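# Tip croutons onto plate and return pan to hot plate

## Task

Move all croutons out of the frying pan onto the dinner plate (letting them drop onto it is acceptable), then put the pan back so it rests flat and centred on the hot plate; the hot plate and the dinner plate must both finish lying flat on the table, everything must stay in place without the robot holding it, and the hand must release and withdraw at the end.

## Robot and tools

Robot: one six-joint arm carrying a five-fingered right hand. A slight tilt of the arm's base relative to the table is possible. Joint ranges: shoulder pan -3.142 to 3.142 rad, elbow 0.000 to 3.142, the others -6.283 to 6.283.

Frames. Scene frame: origin on the table surface under the arm base, +z up, +y to the left when facing along +x. Results report the hand point in this frame (position in metres, orientation as quaternion wxyz, plus linear and angular velocity). The hand point sits 0.05 m in front of the palm, where index pad and thumb tip meet in a pinch. Its own axes: +z along the extended fingers (fingertips 0.06-0.07 m beyond it), +y out of the palm, +x across the palm toward the little finger. The hand spans 0.08 m on the little-finger side; on the thumb side 0.02 m with the thumb turned in front of the palm, up to 0.09 m otherwise. A wrist bracket on the little-finger side juts 0.03 m past the point along +y and 0.11 m across the palm and can collide.

The 14-number row (all values -1 to 1), used by both execute_actions and move, in this order: dx, dy, dz, rx, ry, rz, little, ring, middle, index, thumb_bend, thumb_turn, force_limit, speed. The first six are an offset, not a pose: a displacement of the hand point expressed in the hand point's own axes, counted from its pose in the most recent result that showed it (before any such result, or for later calls in the same reply, from where the robot is when the action begins). Scale: 1.0 equals 0.6 m for dx-dz and 180 degrees for rx-rz; rx, ry, rz form a single rotation vector. All-zero offsets are not a pause: they pull the hand back to that reference pose. The hand values are absolute targets: for the four fingers and thumb_bend, +1 straight and -1 fully curled; thumb_turn +1 beside the palm, -1 across in front of it. Pinch is roughly index -0.22, thumb_bend -0.75, thumb_turn -0.57. force_limit maps linearly from about 0 N at -1 to 10 N at +1 (15 N for the two thumb motors) and only stops closing motion. speed maps from near zero at -1 to full at +1 (full travel 0.6 s); use -0.9 or slower for a gentle grasp. A motor only starts when its target changes by at least 0.01; repeating the same numbers keeps a grip. To release, send targets more open than hand_measured.

Tools:
- execute_actions: actions is a list with zero or one item. Empty list: just report state. {"rows": [[14 numbers], ...], "steps": n}: up to 15 rows, n from 1 to 15 (default 15), each row held for one 1/30 s step, the last row repeated to fill; every row is measured from the same reference pose, not from the preceding row. {"steps": n} alone is a wait of up to 300 steps counted from the last result. Optional pictures (true/false). A rejected call moves nothing.
- move: target is one 14-number row as above. The hand point follows a straight path to it lasting 0.5 to 10 s (cut off at 10 s). speed is path top speed in m/s, 0.002 to 0.5, default 0.25; turning capped at twice that in rad/s. stop_force (9 to 40 N, optional, not allowed in the first 0.2 s) ends the path when the wrist sensor feels that much extra push opposing the motion for two steps; the hand then backs to its position two steps earlier. It is measured along the line to the target, so it is unreliable on moves that rotate. Omit it when pulling away from something you press on. The path ignores obstacles; the hand lags and can overshoot speed near full arm extension.
- wait: seconds 0 to 10; nothing new is sent.
- zoom_image: camera (cam_high, cam_low, cam_wrist) and region [x0, y0, x1, y1] in pixels, at most 504 by 504.
- show_instructions: shows the reference image pages.
- finished_scene: scene number; ends and grades the current scene, irreversible.

Motion limits: each step the commanded pose is clipped to within 100 mm and 16 degrees of the measured one, and commands are smoothed with about 0.17 s lag. Large moves may fall short; read the reported pose and send the remainder. When position and orientation conflict, position wins.

Results. State line with pose and velocities. Wrist force and Wrist torque [x y z] in the end effector's axes: contact plus held weight plus inertia, with offset up to about 4 N, noise up to 2.4 N, saturation near 50 N; pressing on a surface gives a force pointing back into the arm. "no reading" is normal at start. hand_measured, hand_stopped_by (moving, target, force, stalled, fault), hand_load_n (positive means pushed open) list six motors in row order; a dropped object shows as loads near 0. HELD marks steps where part of the command was withheld; "pose unreachable" means the clearance check altered it. "Hand target" shows where the controller is now driving. A move adds a line with its ending (done, off_target, moving, held, fault, contact) and limits (paced = pose clipped; held = some steps blocked, after which the arm may spurt fast), plus distance to target.

Cameras: cam_high and cam_low 504x504 pinhole, cam_wrist 616x616 fisheye; calibration may be off by a few degrees and millimetres.

Avoid: the arm is stiff, so aiming even slightly past a firm contact, or touching fast, can trigger a fault. Joint torque reaching its limit (136 N m for the big joints, 25.4 N m for the wrist joints, held weight included) or any external force of 150 N halts the arm for 10 s. Holding loads heats motors: warning at 70 °C, brakes at 85 °C. Approach slowly, don't drop or slam items, and never knock anything off the table. Loose objects may occasionally get a small push from outside.

Each tool is called after "Emit:" as name([rows], argument=value, ...), one row to a line, values as JSON.

Reference images:

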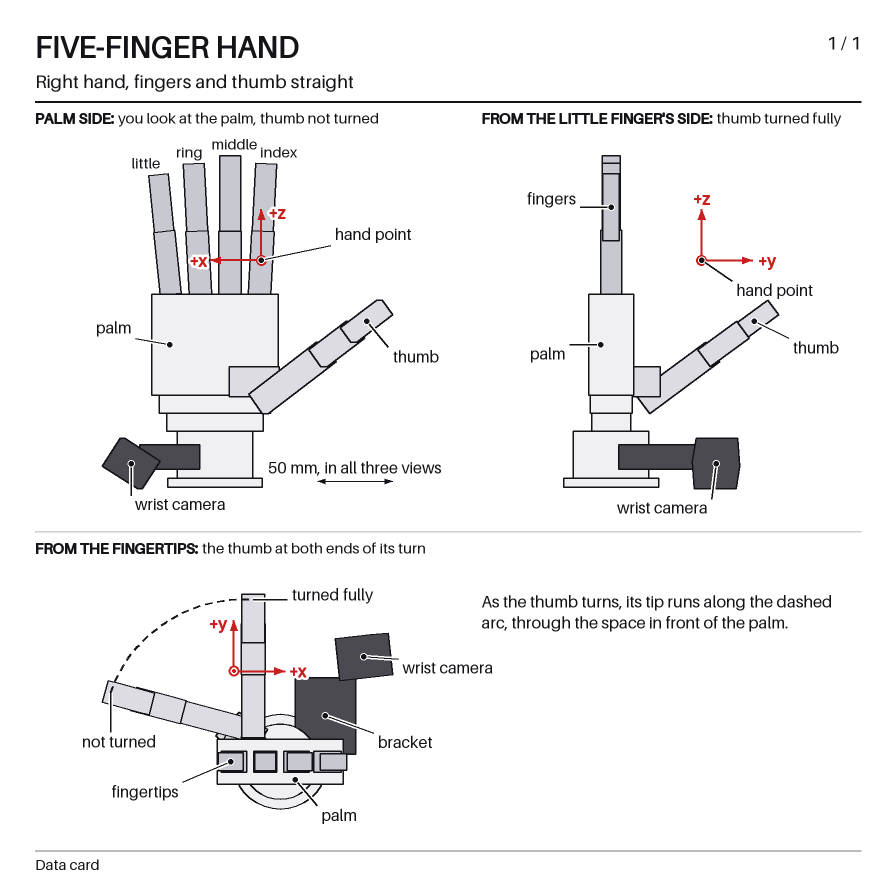

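## Session

Emit:
execute_actions(actions=[])

Scene clock: 0.00 s of 6600.00 s.
end_effector_position=(+0.5777, -0.0281, +0.2283) hand_measured=(+1.000, +1.000, +1.000, +1.000, +1.000, +1.000) hand_load_n=(+0.0, +0.0, +0.0, +0.0, +0.0, +0.0) hand_stopped_by=(target, target, target, target, target, target) hand_force_limit=0.00 hand_speed=-0.80 end_effector_quat_wxyz=(-0.086, -0.588, +0.670, -0.446) end_effector_velocity=(-0.000, +0.000, -0.000) end_effector_angular_velocity=(+0.000, +0.000, +0.000)
Joint positions: [-0.082 -1.542  1.784  0.265  1.95  -3.139]
Joint velocities: [ 0.     0.     0.    -0.    -0.001 -0.   ]
Motor temperatures (°C, as the motors report them): [33 31 32 36 38 33]
Wrist force (N, on the end effector, along its own x y z axes, offset not removed): no reading
Wrist torque (N m, same axes, about the end effector's origin, offset not removed): no reading
Hand target: +0.578, -0.028, +0.228; -0.086, -0.588, +0.670, -0.446

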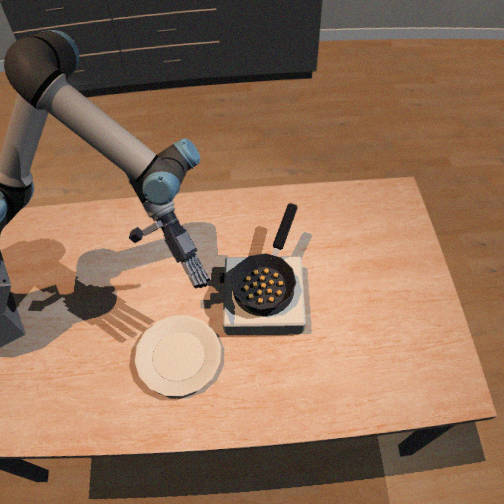

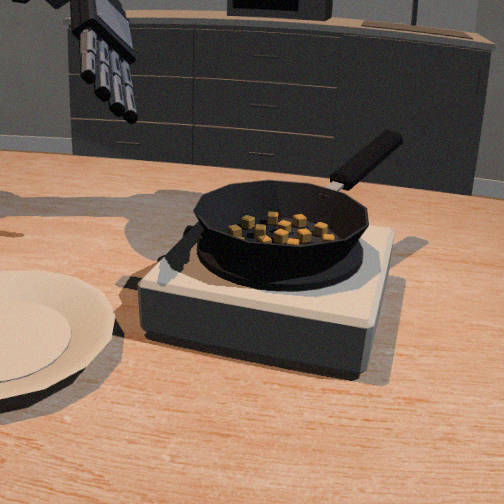

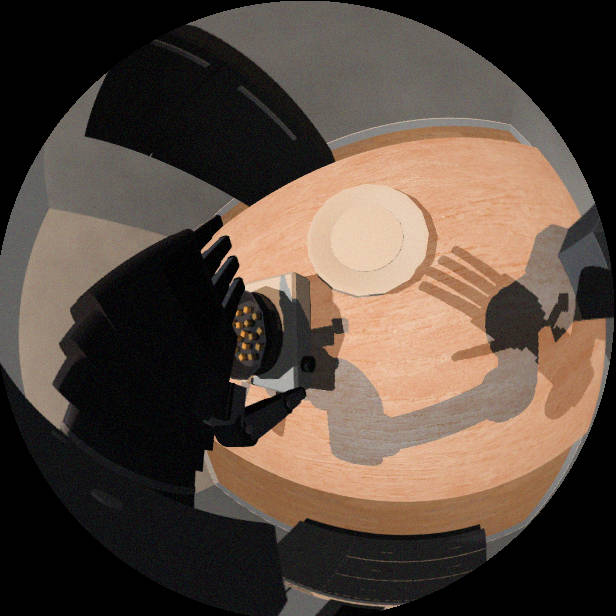

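Emit:
zoom_image(camera="cam_high", region=[200, 190, 340, 340])

Emit:
zoom_image(camera="cam_low", region=[180, 110, 420, 310])

Region (200, 190, 340, 340) of cam_high's 504x504 image, scaled by 3.360, with more detail than that image has; it fills the left 470 columns of this view, and the rest is white.

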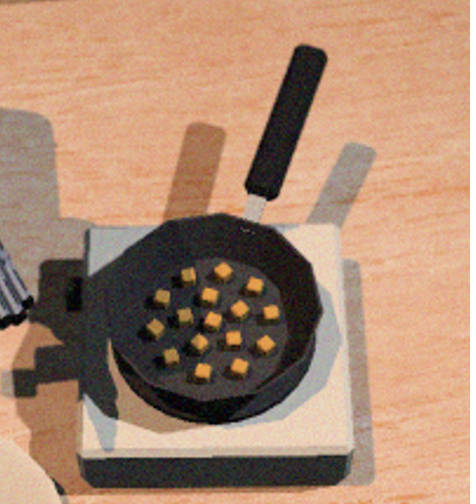

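Region (180, 110, 420, 310) of cam_low's 504x504 image, scaled by 2.100, with more detail than that image has.

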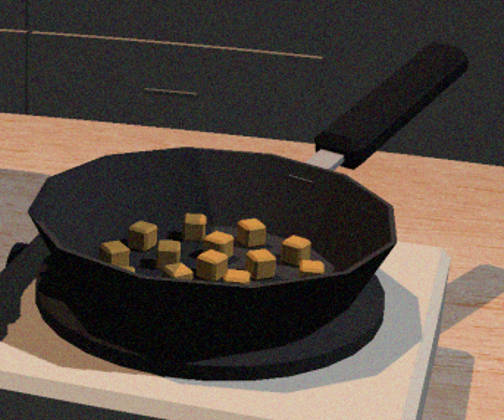

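Emit:
move(target=[-0.400,-0.489,-0.055,0.254,-0.108,0.270,1,1,1,1,1,-1,0.5,0.5], speed=0.25)

Scene clock: 61.97 s of 6600.00 s.
end_effector_position=(+0.8879, +0.1915, +0.2403) hand_measured=(+1.000, +1.000, +1.000, +1.000, +1.000, -1.000) hand_load_n=(+0.0, +0.0, +0.0, +0.0, +0.0, +0.0) hand_stopped_by=(target, target, target, target, target, target) hand_force_limit=0.50 hand_speed=0.50 end_effector_quat_wxyz=(+0.434, -0.319, +0.631, -0.558) end_effector_velocity=(+0.002, +0.001, -0.001) end_effector_angular_velocity=(+0.000, -0.004, +0.000)
Joint positions: [ 0.274 -1.272  1.476 -0.653  2.186 -2.702]
Joint velocities: [ 0.001  0.005 -0.005 -0.005  0.002 -0.001]
Motor temperatures (°C, as the motors report them): [33 31 32 36 38 33]
Wrist force (N, on the end effector, along its own x y z axes, offset not removed): [0.6 2.0 1.2]
Wrist torque (N m, same axes, about the end effector's origin, offset not removed): [0.09 0.08 0.04]
Hand target: +0.888, +0.192, +0.240; +0.435, -0.319, +0.631, -0.558
Off the commanded pose: 0.000 m, 0 deg.
After step 90, 56.00 s passed at rest.
move: done
camera_calibration (this result's frames):
cam_wrist: T_world_to_cam=[[0.0680793, 0.31983, -0.945026, 0.108282], [-0.19869, 0.932596, 0.301309, -0.0814155], [0.977695, 0.167254, 0.127037, -0.800544], [0, 0, 0, 1]] pos_world=[0.759139, 0.17519, 0.228559]

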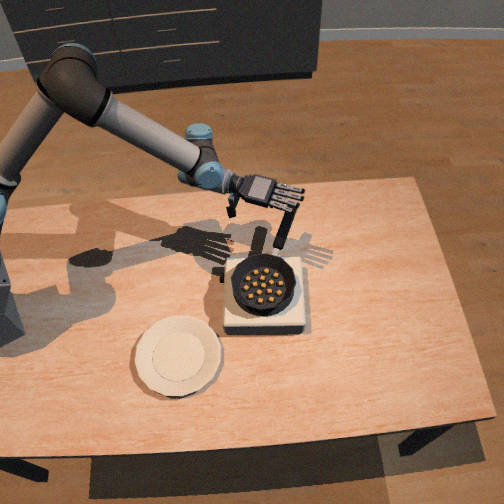

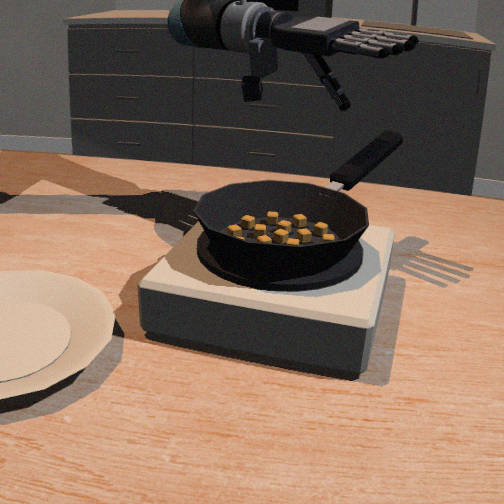

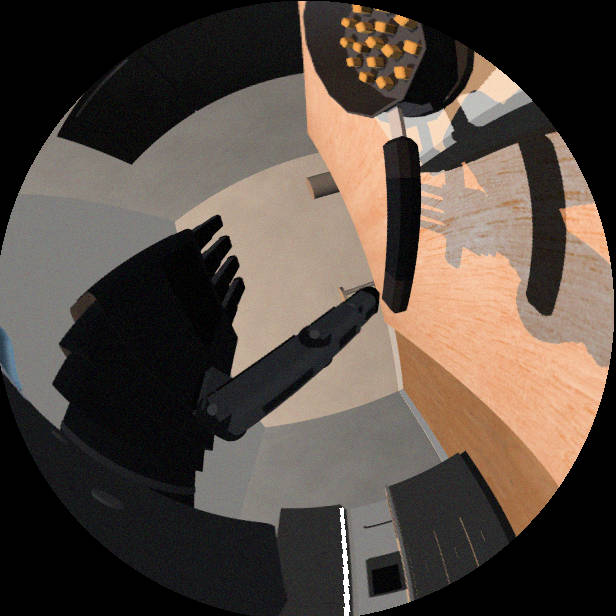

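Emit:
move(target=[0,0.165,0.03,0,0,0,1,1,1,1,1,-1,0.5,0.5], speed=0.1)

Scene clock: 69.80 s of 6600.00 s.
end_effector_position=(+0.9122, +0.2011, +0.1433) hand_measured=(+1.000, +1.000, +1.000, +1.000, +1.000, -1.000) hand_load_n=(+0.0, +0.0, +0.0, +0.0, +0.0, +0.0) hand_stopped_by=(target, target, target, target, target, target) hand_force_limit=0.50 hand_speed=0.50 end_effector_quat_wxyz=(+0.434, -0.319, +0.631, -0.558) end_effector_velocity=(+0.001, +0.000, -0.002) end_effector_angular_velocity=(-0.001, +0.000, -0.000)
Joint positions: [ 0.313 -1.053  1.33  -0.737  2.221 -2.723]
Joint velocities: [ 0.001  0.005 -0.005 -0.     0.001 -0.001]
Motor temperatures (°C, as the motors report them): [33 31 32 36 38 33]
Wrist force (N, on the end effector, along its own x y z axes, offset not removed): [-4.1 -0.9 3.8]
Wrist torque (N m, same axes, about the end effector's origin, offset not removed): [-0.13 0.63 -0.44]
Hand target: +0.912, +0.201, +0.143; +0.434, -0.319, +0.631, -0.558
Off the commanded pose: 0.000 m, 0 deg.
After step 90, 3.37 s passed at rest.
move: done
camera_calibration (this result's frames):
cam_wrist: T_world_to_cam=[[0.0680702, 0.319885, -0.945008, 0.0118624], [-0.198675, 0.93258, 0.301367, -0.0563678], [0.977699, 0.167235, 0.127034, -0.81362], [0, 0, 0, 1]] pos_world=[0.783469, 0.184839, 0.131555]

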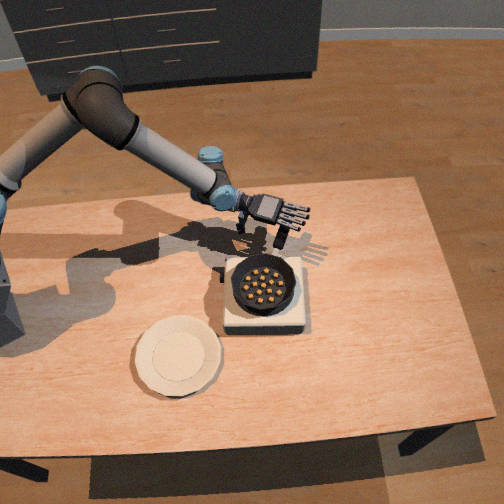

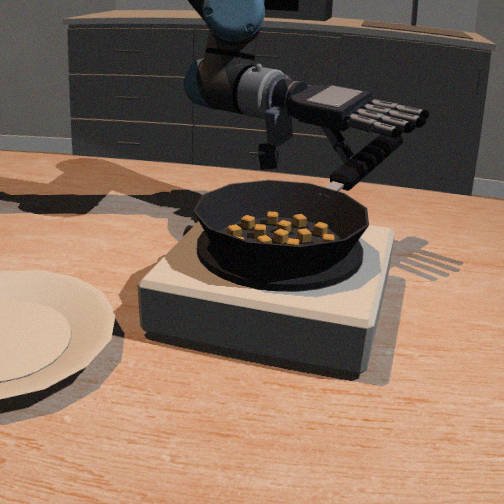

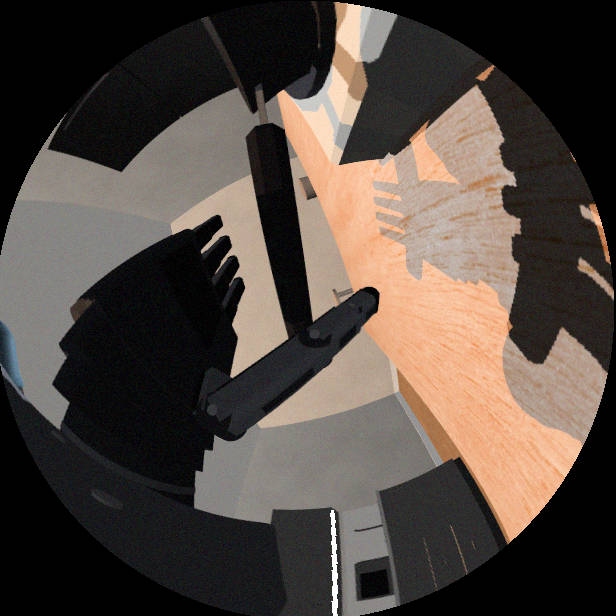

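Emit:
move(target=[0.02,0.038,0.06,0,0,0,1,1,1,1,1,-1,0.5,0.5], speed=0.04)

Scene clock: 78.07 s of 6600.00 s.
end_effector_position=(+0.9415, +0.1792, +0.1187) hand_measured=(+1.000, +1.000, +1.000, +1.000, +1.000, -1.000) hand_load_n=(+0.0, +0.0, +0.0, +0.0, +0.0, +0.0) hand_stopped_by=(target, target, target, target, target, target) hand_force_limit=0.50 hand_speed=0.50 end_effector_quat_wxyz=(+0.434, -0.319, +0.631, -0.558) end_effector_velocity=(+0.001, -0.001, -0.001) end_effector_angular_velocity=(+0.000, +0.000, +0.000)
Joint positions: [ 0.278 -0.969  1.222 -0.703  2.19  -2.704]
Joint velocities: [-0.001  0.004 -0.006  0.002 -0.001  0.001]
Motor temperatures (°C, as the motors report them): [33 31 32 36 38 33]
Wrist force (N, on the end effector, along its own x y z axes, offset not removed): [-3.7 -0.3 -5.1]
Wrist torque (N m, same axes, about the end effector's origin, offset not removed): [0.63 0.75 -0.23]
Hand target: +0.942, +0.179, +0.119; +0.434, -0.319, +0.631, -0.558
Off the commanded pose: 0.000 m, 0 deg.
After step 90, 3.80 s passed at rest.
move: done
camera_calibration (this result's frames):
cam_wrist: T_world_to_cam=[[0.068088, 0.31984, -0.945022, -0.00638302], [-0.198725, 0.932587, 0.301313, -0.0226364], [0.977687, 0.167284, 0.127058, -0.835453], [0, 0, 0, 1]] pos_world=[0.812748, 0.16291, 0.10694]

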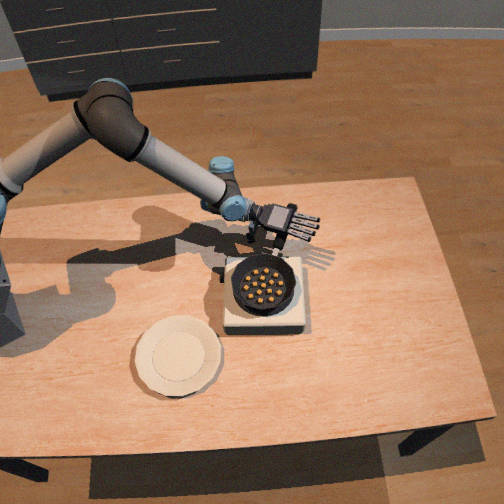

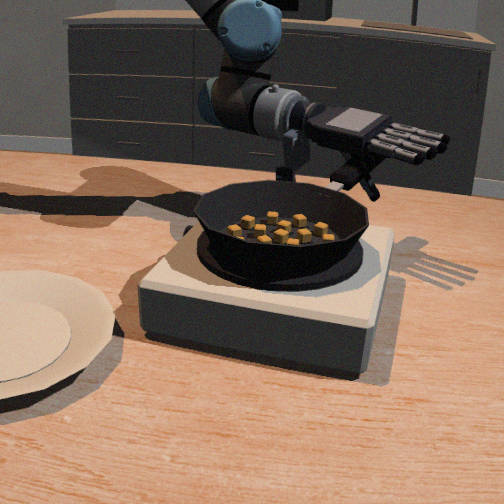

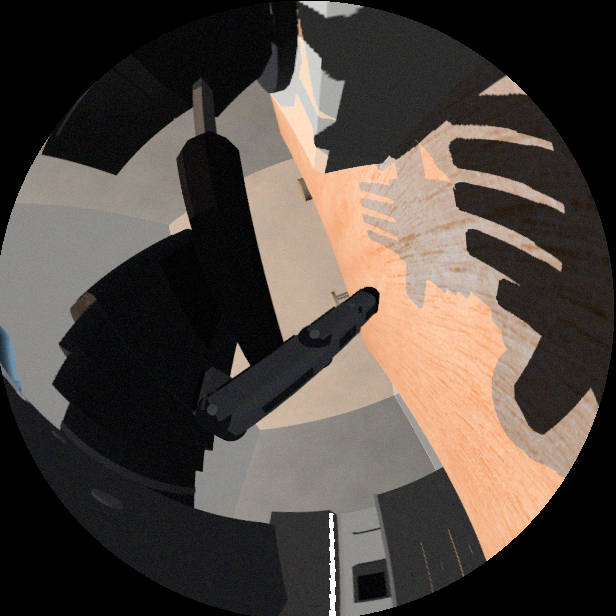

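Emit:
move(target=[0,0.007,0,0,0,0,-1,-1,-1,-1,1,-1,1,-0.5], speed=0.01)

Emit:
zoom_image(camera="cam_low", region=[260, 80, 460, 240])

Scene clock: 84.83 s of 6600.00 s.
end_effector_position=(+0.9419, +0.1799, +0.1146) hand_measured=(-1.000, -1.000, -1.000, -1.000, +1.000, -1.000) hand_load_n=(+0.5, +2.5, +0.0, +0.0, +0.0, +0.0) hand_stopped_by=(target, target, target, target, target, target) hand_force_limit=1.00 hand_speed=-0.50 end_effector_quat_wxyz=(+0.434, -0.319, +0.631, -0.558) end_effector_velocity=(+0.000, +0.000, +0.001) end_effector_angular_velocity=(+0.000, -0.001, +0.000)
Joint positions: [ 0.28  -0.96   1.215 -0.706  2.192 -2.705]
Joint velocities: [-0.    -0.001 -0.     0.    -0.    -0.   ]
Motor temperatures (°C, as the motors report them): [33 31 32 36 38 33]
Wrist force (N, on the end effector, along its own x y z axes, offset not removed): [-0.5 6.7 0.9]
Wrist torque (N m, same axes, about the end effector's origin, offset not removed): [0.95 0.28 0.33]
Hand target: +0.942, +0.180, +0.115; +0.434, -0.319, +0.631, -0.558
Off the commanded pose: 0.000 m, 0 deg.
After step 90, 1.10 s passed at rest.
move: done
camera_calibration (this result's frames):
cam_wrist: T_world_to_cam=[[0.0680663, 0.319844, -0.945022, -0.0105356], [-0.198721, 0.932585, 0.301322, -0.0220163], [0.97769, 0.167286, 0.127037, -0.835381], [0, 0, 0, 1]] pos_world=[0.813085, 0.163649, 0.102802]

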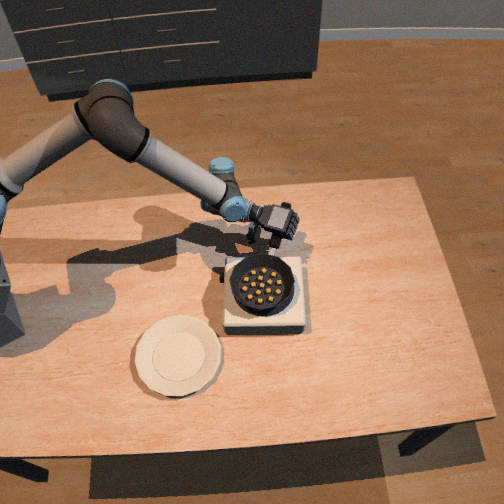

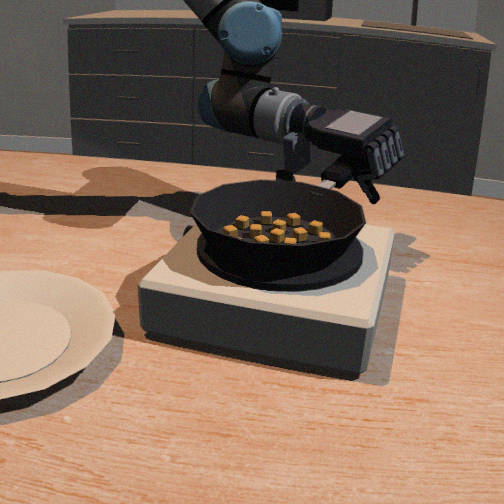

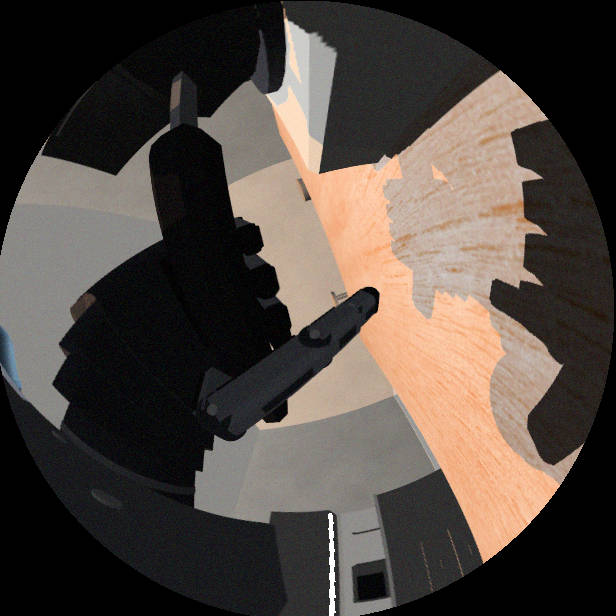

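Region (260, 80, 460, 240) of cam_low's 504x504 image, scaled by 2.520, with more detail than that image has; it fills the top 403 rows of this view, and the rest is white.

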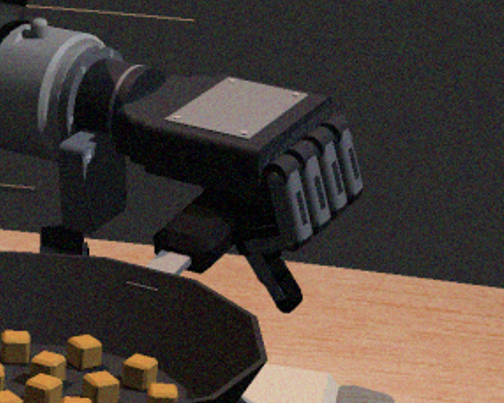

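Emit:
move(target=[0,0,0,0,0,0,-1,-1,-1,-1,-1,-1,1,-0.3])

Emit:
zoom_image(camera="cam_wrist", region=[100, 100, 400, 480])

Scene clock: 93.87 s of 6600.00 s.
end_effector_position=(+0.9419, +0.1799, +0.1146) hand_measured=(-1.000, -1.000, -1.000, -1.000, -0.102, -1.000) hand_load_n=(+0.5, +0.0, -2.0, +0.0, +15.5, +4.5) hand_stopped_by=(target, target, target, target, force, target) hand_force_limit=1.00 hand_speed=-0.30 end_effector_quat_wxyz=(+0.434, -0.319, +0.631, -0.558) end_effector_velocity=(-0.000, -0.001, -0.001) end_effector_angular_velocity=(-0.000, +0.001, -0.001)
Joint positions: [ 0.28  -0.96   1.215 -0.706  2.192 -2.705]
Joint velocities: [-0.     0.002 -0.001  0.     0.     0.   ]
Motor temperatures (°C, as the motors report them): [33 31 32 36 38 33]
Wrist force (N, on the end effector, along its own x y z axes, offset not removed): [1.9 4.2 -0.6]
Wrist torque (N m, same axes, about the end effector's origin, offset not removed): [0.54 -0.02 -0.04]
Hand target: +0.942, +0.180, +0.115; +0.434, -0.319, +0.631, -0.558
Off the commanded pose: 0.000 m, 0 deg.
After step 90, 4.20 s passed at rest.
move: done
camera_calibration (this result's frames):
cam_wrist: T_world_to_cam=[[0.0680828, 0.319848, -0.94502, -0.0105382], [-0.19873, 0.932583, 0.301321, -0.0220154], [0.977687, 0.167289, 0.127056, -0.835389], [0, 0, 0, 1]] pos_world=[0.813091, 0.163653, 0.102816]

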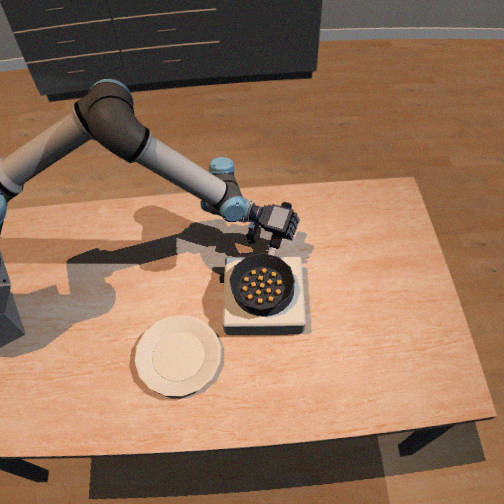

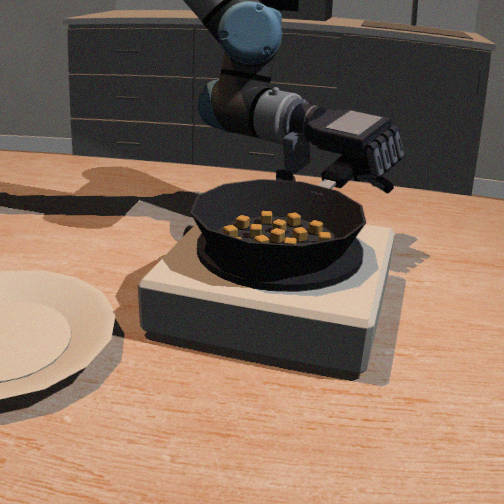

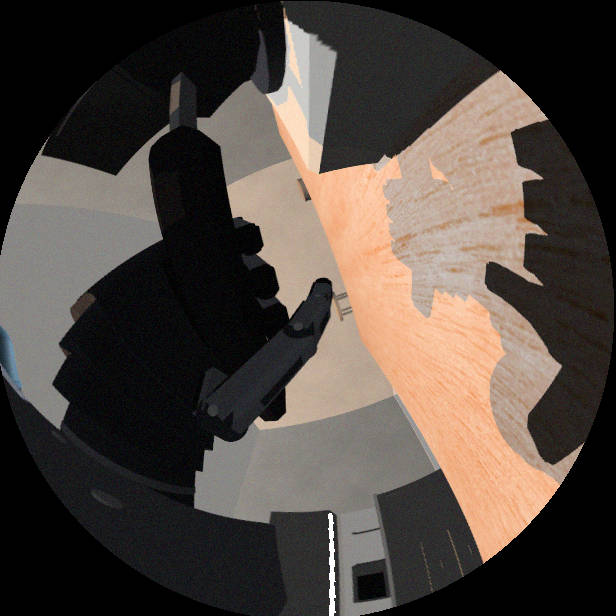

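Region (100, 100, 400, 480) of cam_wrist's 616x616 image, scaled by 1.326, with more detail than that image has; it fills the left 398 columns of this view, and the rest is white.

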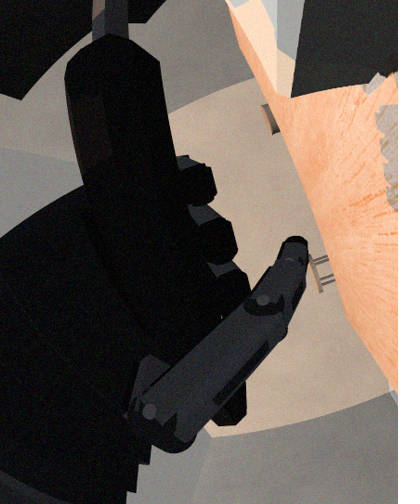

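Emit:
execute_actions([
  {"rows":[[0,0,0,0,0,0,-1,-1,-1,-1,1,-1,1,1],[0,0,0,0,0,0,-1,-1,-1,-1,1,-1,1,1],[0,0,0,0,0,0,-1,-1,-1,-1,1,-1,1,1],[0,0,0,0,0,0,-1,-1,-1,-1,1,-1,1,1],[0,0,0,0,0,0,-1,-1,-1,-1,1,-1,1,1],[0,0,0,0,0,0,-1,-1,-1,-1,1,-1,1,1],[0,0,0,0,0,0,-1,-1,-1,-1,1,-1,1,1],[0,0,0,0,0,0,-1,-1,-1,-1,1,-1,1,1],[0,0,0,0,0,0,-1,-1,-1,-1,1,-1,1,1],[0,0,0,0,0,0,-1,-1,0.3,0.3,1,-1,1,1]],"steps":15},
], pictures=false)

Emit:
move(target=[0,0,0,0,0,0,-1,-1,0.3,0.3,-1,-1,1,-0.2])

Scene clock: 104.67 s of 6600.00 s.
end_effector_position=(+0.9419, +0.1799, +0.1146) hand_measured=(-1.000, -1.000, -0.682, -0.682, +0.722, -1.000) hand_load_n=(+0.0, +1.5, +0.0, +0.0, +0.0, +0.0) hand_stopped_by=(target, target, moving, moving, moving, target) hand_force_limit=1.00 hand_speed=1.00 end_effector_quat_wxyz=(+0.434, -0.319, +0.631, -0.558) end_effector_velocity=(-0.000, +0.000, +0.000) end_effector_angular_velocity=(+0.000, -0.000, +0.000)
Joint positions: [ 0.28  -0.96   1.215 -0.706  2.192 -2.705]
Joint velocities: [ 0.    -0.001  0.     0.    -0.     0.   ]
Motor temperatures (°C, as the motors report them): [33 31 32 36 38 33]
Wrist force (N, on the end effector, along its own x y z axes, offset not removed): [0.0 7.5 -2.1]
Wrist torque (N m, same axes, about the end effector's origin, offset not removed): [1.05 0.44 0.24]
Hand target: +0.942, +0.180, +0.115; +0.434, -0.319, +0.631, -0.558
Off the commanded pose: 0.000 m, 0 deg.
Steps of this call (steps 1 to 90: nothing new was sent; then 7.30 s passed at rest; steps 91 to 105: all 15 steps of this action). Readings (end_effector_position | what the end effector reports):
91: (+0.9419, +0.1799, +0.1146) | hand_measured=(-1.000, -1.000, -1.000, -1.000, -0.102, -1.000) hand_load_n=(+0.5, +0.0, -2.0, +0.0, +15.5, +4.5) hand_stopped_by=(target, target, target, target, moving, target) hand_force_limit=1.00 hand_speed=1.00
92: (+0.9419, +0.1799, +0.1146) | hand_measured=(-1.000, -1.000, -1.000, -1.000, -0.102, -1.000) hand_load_n=(+0.5, +0.0, -2.0, +0.0, +15.5, +4.5) hand_stopped_by=(target, target, target, target, moving, target) hand_force_limit=1.00 hand_speed=1.00
94: (+0.9419, +0.1799, +0.1146) | hand_measured=(-1.000, -1.000, -1.000, -1.000, -0.042, -1.000) hand_load_n=(+0.5, +0.5, -1.5, +0.0, +11.5, +3.5) hand_stopped_by=(target, target, target, target, moving, target) hand_force_limit=1.00 hand_speed=1.00
98: (+0.9419, +0.1799, +0.1146) | hand_measured=(-1.000, -1.000, -1.000, -1.000, +0.232, -1.000) hand_load_n=(+0.5, +1.0, +0.0, +0.0, +0.0, +0.0) hand_stopped_by=(target, target, target, target, moving, target) hand_force_limit=1.00 hand_speed=1.00
105: the state above

Scene clock: 107.83 s of 6600.00 s.
end_effector_position=(+0.9419, +0.1799, +0.1146) hand_measured=(-1.000, -1.000, +0.300, +0.300, -1.000, -1.000) hand_load_n=(+1.0, +0.0, +0.0, +0.0, +0.5, +0.0) hand_stopped_by=(target, target, target, target, target, target) hand_force_limit=1.00 hand_speed=-0.20 end_effector_quat_wxyz=(+0.434, -0.319, +0.631, -0.558) end_effector_velocity=(-0.001, -0.001, -0.002) end_effector_angular_velocity=(-0.000, +0.003, -0.001)
Joint positions: [ 0.28  -0.96   1.215 -0.706  2.192 -2.705]
Joint velocities: [-0.     0.002  0.001  0.    -0.     0.   ]
Motor temperatures (°C, as the motors report them): [33 31 32 36 38 33]
Wrist force (N, on the end effector, along its own x y z axes, offset not removed): [-3.9 0.4 1.0]
Wrist torque (N m, same axes, about the end effector's origin, offset not removed): [-0.07 0.40 -0.04]
Hand target: +0.942, +0.180, +0.115; +0.434, -0.319, +0.631, -0.558
Off the commanded pose: 0.000 m, 0 deg.
move: done
camera_calibration (this result's frames):
cam_wrist: T_world_to_cam=[[0.0680661, 0.319844, -0.945022, -0.0105355], [-0.198721, 0.932585, 0.301322, -0.0220162], [0.97769, 0.167286, 0.127037, -0.83538], [0, 0, 0, 1]] pos_world=[0.813085, 0.163649, 0.102802]

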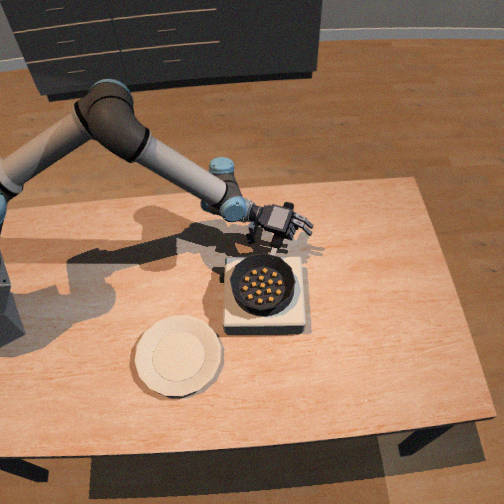

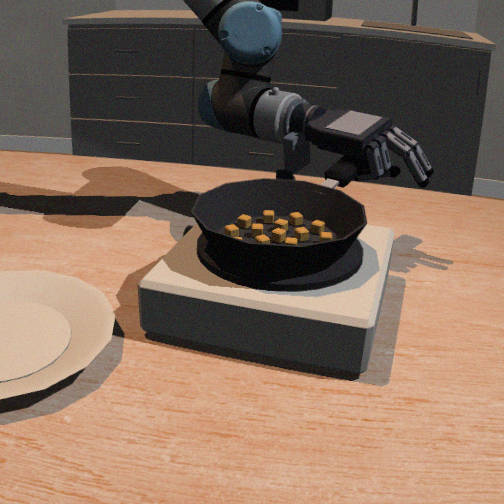

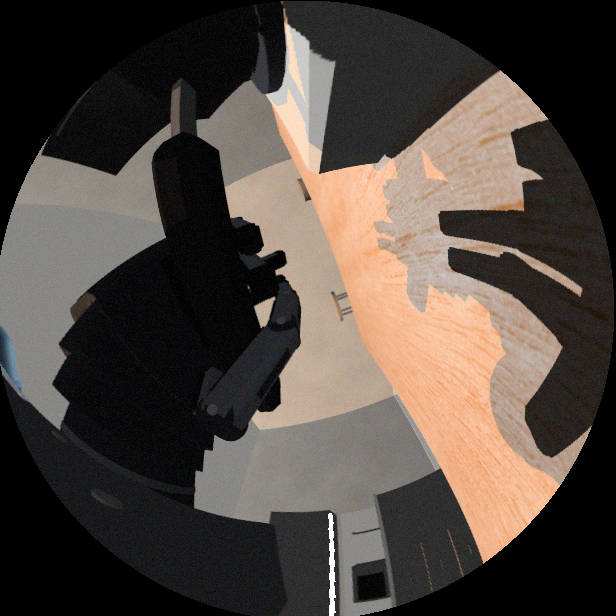

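Emit:
move(target=[0,0,0,0,0,0,-1,-1,0.3,0.3,-1,0,1,-0.2])

Emit:
move(target=[0,0,0,0,0,0,-1,-1,-1,-1,-1,0,1,0])

Scene clock: 119.73 s of 6600.00 s.
end_effector_position=(+0.9419, +0.1799, +0.1146) hand_measured=(-1.000, -1.000, +0.300, +0.300, -1.000, +0.000) hand_load_n=(+0.5, +0.0, +0.0, +0.0, +0.5, -1.0) hand_stopped_by=(target, target, target, target, target, target) hand_force_limit=1.00 hand_speed=-0.20 end_effector_quat_wxyz=(+0.434, -0.319, +0.631, -0.558) end_effector_velocity=(-0.000, -0.000, -0.000) end_effector_angular_velocity=(-0.000, +0.000, -0.000)
Joint positions: [ 0.28  -0.96   1.215 -0.706  2.192 -2.705]
Joint velocities: [-0.  0.  0. -0.  0.  0.]
Motor temperatures (°C, as the motors report them): [33 31 32 36 38 33]
Wrist force (N, on the end effector, along its own x y z axes, offset not removed): [2.3 6.0 3.9]
Wrist torque (N m, same axes, about the end effector's origin, offset not removed): [0.73 -0.37 0.11]
Hand target: +0.942, +0.180, +0.115; +0.434, -0.319, +0.631, -0.558
Off the commanded pose: 0.000 m, 0 deg.
After step 90, 7.73 s passed at rest.
move: done
camera_calibration (this result's frames):
cam_wrist: T_world_to_cam=[[0.0680661, 0.319844, -0.945022, -0.0105354], [-0.19872, 0.932585, 0.301321, -0.0220164], [0.97769, 0.167285, 0.127037, -0.83538], [0, 0, 0, 1]] pos_world=[0.813085, 0.163649, 0.102802]

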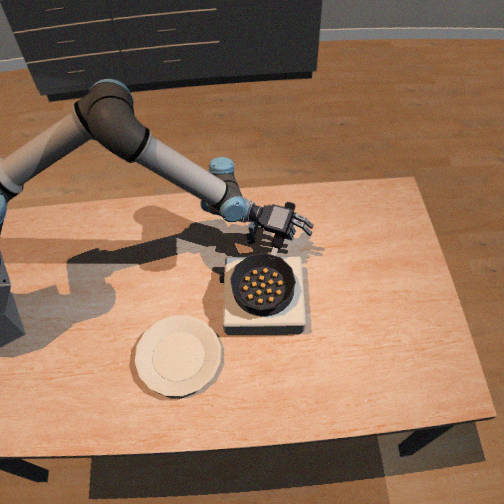

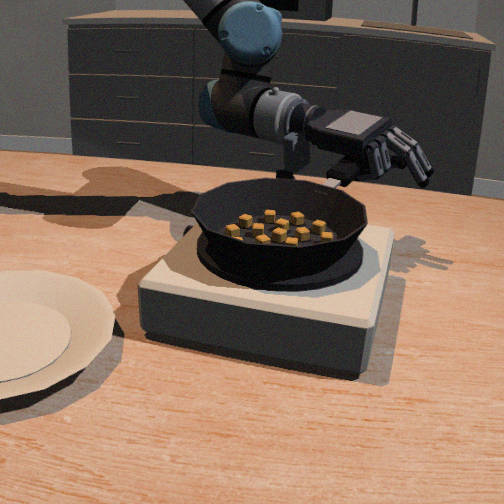

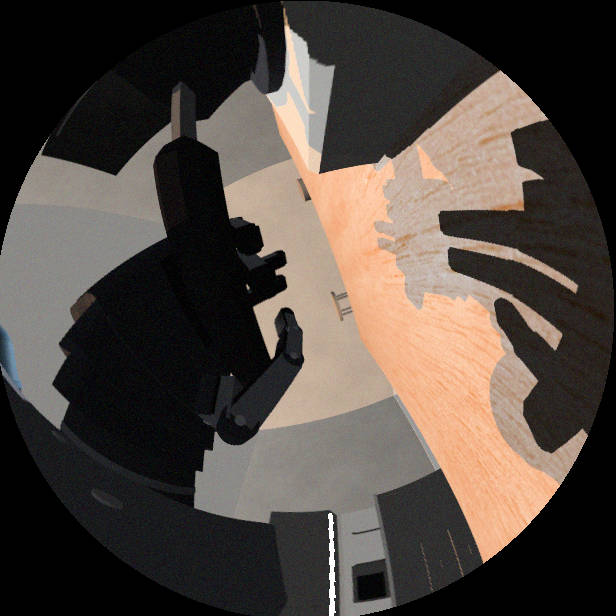

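Scene clock: 120.80 s of 6600.00 s.
end_effector_position=(+0.9419, +0.1799, +0.1146) hand_measured=(-1.000, -1.000, -1.000, -0.246, -0.998, +0.000) hand_load_n=(+0.5, +0.0, +0.0, +10.5, +3.0, -1.0) hand_stopped_by=(target, target, target, force, target, target) hand_force_limit=1.00 hand_speed=0.00 end_effector_quat_wxyz=(+0.434, -0.319, +0.631, -0.558) end_effector_velocity=(-0.000, -0.000, -0.000) end_effector_angular_velocity=(-0.001, +0.001, -0.000)
Joint positions: [ 0.28  -0.96   1.215 -0.706  2.192 -2.705]
Joint velocities: [ 0.    -0.     0.001  0.     0.    -0.   ]
Motor temperatures (°C, as the motors report them): [33 31 32 36 38 33]
Wrist force (N, on the end effector, along its own x y z axes, offset not removed): [-0.7 7.1 0.3]
Wrist torque (N m, same axes, about the end effector's origin, offset not removed): [0.95 0.24 0.11]
Hand target: +0.942, +0.180, +0.115; +0.434, -0.319, +0.631, -0.558
Off the commanded pose: 0.000 m, 0 deg.
move: done
camera_calibration (this result's frames):
cam_wrist: T_world_to_cam=[[0.068066, 0.319844, -0.945022, -0.0105355], [-0.19872, 0.932585, 0.301322, -0.0220164], [0.97769, 0.167285, 0.127037, -0.83538], [0, 0, 0, 1]] pos_world=[0.813085, 0.163649, 0.102802]

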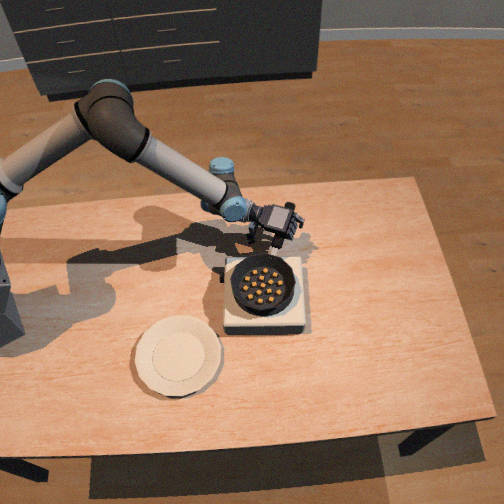

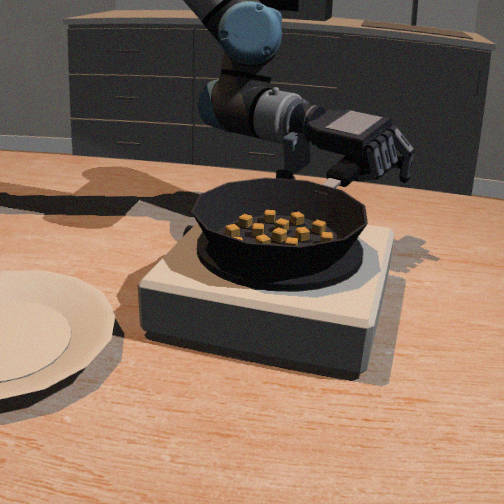

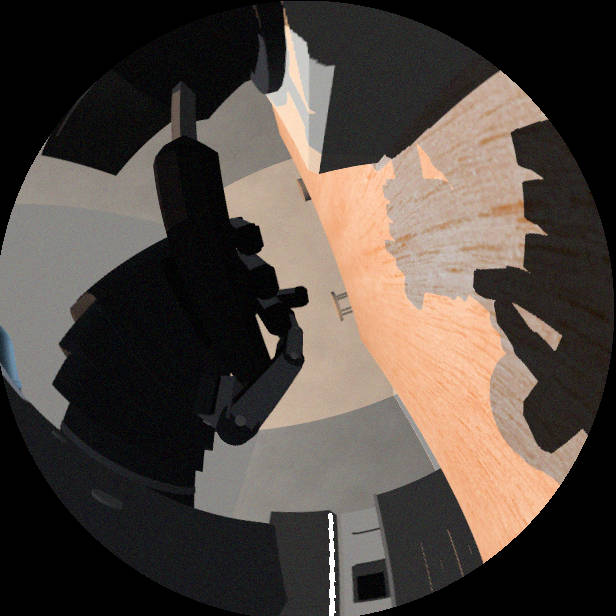

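Emit:
move(target=[0,0,0,0,0,0,-1,-1,-1,-0.2,0.6,0.3,1,0.5])

Emit:
execute_actions([
  {"rows":[[0,0,0,0,0,0,-1,-1,-1,-1,0.6,0.3,1,0.5]],"steps":14},
], pictures=false)

Emit:
move(target=[0,0,0,0,0,0,-1,-1,-1,-1,-1,0.3,1,0])

Scene clock: 125.70 s of 6600.00 s.
end_effector_position=(+0.9419, +0.1799, +0.1146) hand_measured=(-1.000, -1.000, -1.000, -0.200, +0.600, +0.300) hand_load_n=(+1.0, +0.0, +0.0, +0.0, +0.0, +0.0) hand_stopped_by=(target, target, target, target, target, target) hand_force_limit=1.00 hand_speed=0.50 end_effector_quat_wxyz=(+0.434, -0.319, +0.631, -0.558) end_effector_velocity=(+0.000, -0.000, -0.000) end_effector_angular_velocity=(-0.000, -0.000, +0.000)
Joint positions: [ 0.28  -0.96   1.215 -0.706  2.192 -2.705]
Joint velocities: [-0.  0. -0. -0. -0. -0.]
Motor temperatures (°C, as the motors report them): [33 31 32 36 38 33]
Wrist force (N, on the end effector, along its own x y z axes, offset not removed): [-2.8 0.6 1.6]
Wrist torque (N m, same axes, about the end effector's origin, offset not removed): [-0.26 0.52 0.03]
Hand target: +0.942, +0.180, +0.115; +0.434, -0.319, +0.631, -0.558
Off the commanded pose: 0.000 m, 0 deg.
After step 90, 0.60 s passed at rest.
move: done
camera_calibration (this result's frames):
cam_wrist: T_world_to_cam=[[0.068061, 0.319833, -0.945026, -0.0105287], [-0.198719, 0.932589, 0.301312, -0.0220166], [0.97769, 0.167287, 0.12703, -0.83538], [0, 0, 0, 1]] pos_world=[0.813085, 0.163648, 0.102802]

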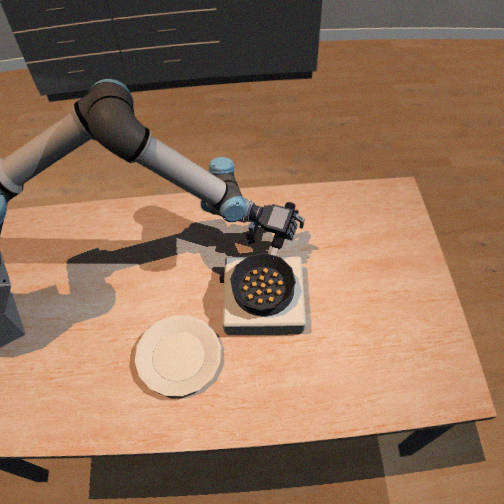

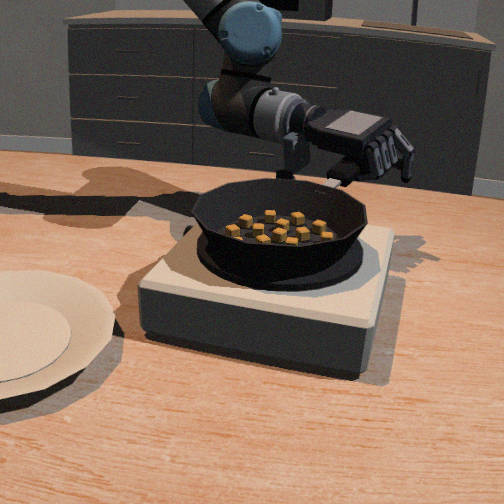

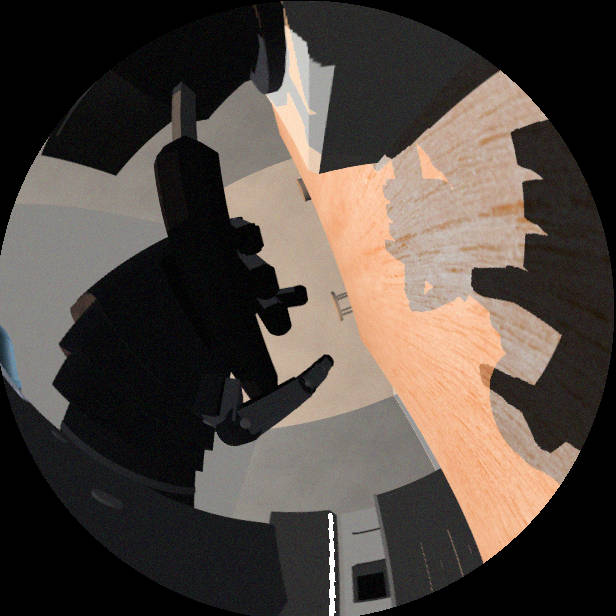

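Scene clock: 126.17 s of 6600.00 s.
end_effector_position=(+0.9419, +0.1799, +0.1146) hand_measured=(-1.000, -1.000, -1.000, -1.000, +0.600, +0.300) hand_load_n=(+1.0, +0.0, +0.0, +0.0, +0.0, +0.0) hand_stopped_by=(target, target, target, moving, target, target) hand_force_limit=1.00 hand_speed=0.50 end_effector_quat_wxyz=(+0.434, -0.319, +0.631, -0.558) end_effector_velocity=(+0.000, +0.000, +0.000) end_effector_angular_velocity=(-0.000, -0.001, -0.000)
Joint positions: [ 0.28  -0.96   1.215 -0.706  2.192 -2.705]
Joint velocities: [ 0. -0. -0.  0.  0. -0.]
Motor temperatures (°C, as the motors report them): [33 31 32 36 38 33]
Wrist force (N, on the end effector, along its own x y z axes, offset not removed): [-4.0 3.6 -1.2]
Wrist torque (N m, same axes, about the end effector's origin, offset not removed): [0.63 0.70 0.09]
Hand target: +0.942, +0.180, +0.115; +0.434, -0.319, +0.631, -0.558
Off the commanded pose: 0.000 m, 0 deg.
Steps of this call (steps 1 to 14: all 14 steps of this action). Readings (end_effector_position | what the end effector reports):
1: (+0.9419, +0.1799, +0.1146) | hand_measured=(-1.000, -1.000, -1.000, -0.200, +0.600, +0.300) hand_load_n=(+1.0, +0.0, +0.0, +0.0, +0.0, +0.0) hand_stopped_by=(target, target, target, moving, target, target) hand_force_limit=1.00 hand_speed=0.50
2: (+0.9419, +0.1799, +0.1146) | hand_measured=(-1.000, -1.000, -1.000, -0.200, +0.600, +0.300) hand_load_n=(+1.0, +0.0, +0.0, +0.0, +0.0, +0.0) hand_stopped_by=(target, target, target, moving, target, target) hand_force_limit=1.00 hand_speed=0.50
4: (+0.9419, +0.1799, +0.1146) | hand_measured=(-1.000, -1.000, -1.000, -0.274, +0.600, +0.300) hand_load_n=(+1.0, +0.0, +0.0, -0.5, +0.0, +0.0) hand_stopped_by=(target, target, target, moving, target, target) hand_force_limit=1.00 hand_speed=0.50
8: (+0.9419, +0.1799, +0.1146) | hand_measured=(-1.000, -1.000, -1.000, -0.608, +0.600, +0.300) hand_load_n=(+1.0, +0.0, +0.0, +0.0, +0.0, +0.0) hand_stopped_by=(target, target, target, moving, target, target) hand_force_limit=1.00 hand_speed=0.50
14: the state above

Scene clock: 128.33 s of 6600.00 s.
end_effector_position=(+0.9419, +0.1799, +0.1146) hand_measured=(-1.000, -1.000, -1.000, -1.000, -0.982, +0.300) hand_load_n=(+2.0, +0.5, +0.0, +0.0, +11.0, -10.0) hand_stopped_by=(target, target, target, target, stalled, target) hand_force_limit=1.00 hand_speed=0.00 end_effector_quat_wxyz=(+0.434, -0.319, +0.631, -0.558) end_effector_velocity=(-0.000, -0.000, -0.000) end_effector_angular_velocity=(-0.000, +0.001, -0.000)
Joint positions: [ 0.28  -0.96   1.215 -0.706  2.192 -2.705]
Joint velocities: [-0.     0.    -0.     0.001 -0.     0.   ]
Motor temperatures (°C, as the motors report them): [33 31 32 36 38 33]
Wrist force (N, on the end effector, along its own x y z axes, offset not removed): [-2.5 1.2 -0.8]
Wrist torque (N m, same axes, about the end effector's origin, offset not removed): [0.13 0.41 -0.04]
Hand target: +0.942, +0.180, +0.115; +0.434, -0.319, +0.631, -0.558
Off the commanded pose: 0.000 m, 0 deg.
move: done
camera_calibration (this result's frames):
cam_wrist: T_world_to_cam=[[0.0680609, 0.319833, -0.945026, -0.0105286], [-0.198719, 0.932589, 0.301312, -0.0220166], [0.97769, 0.167287, 0.12703, -0.83538], [0, 0, 0, 1]] pos_world=[0.813084, 0.163648, 0.102802]

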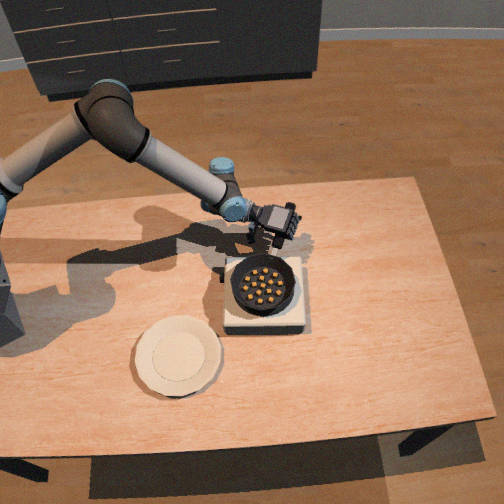

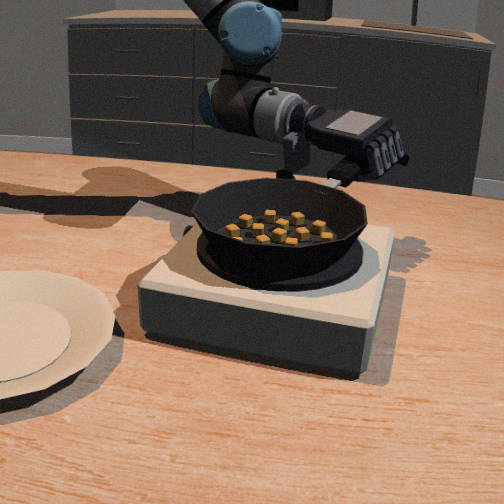

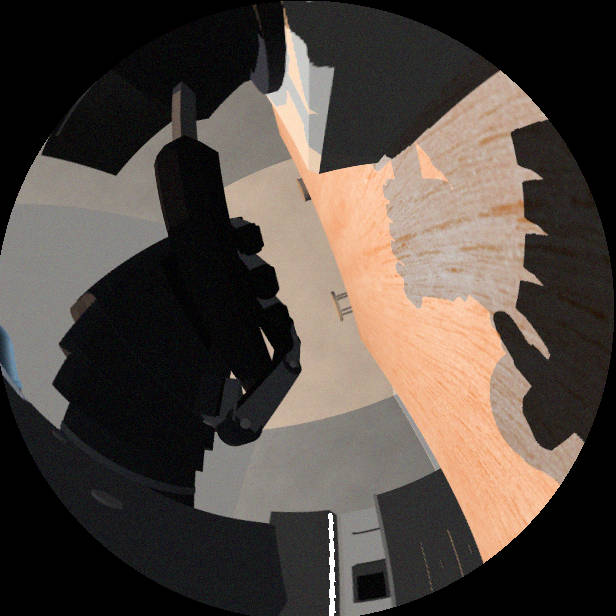

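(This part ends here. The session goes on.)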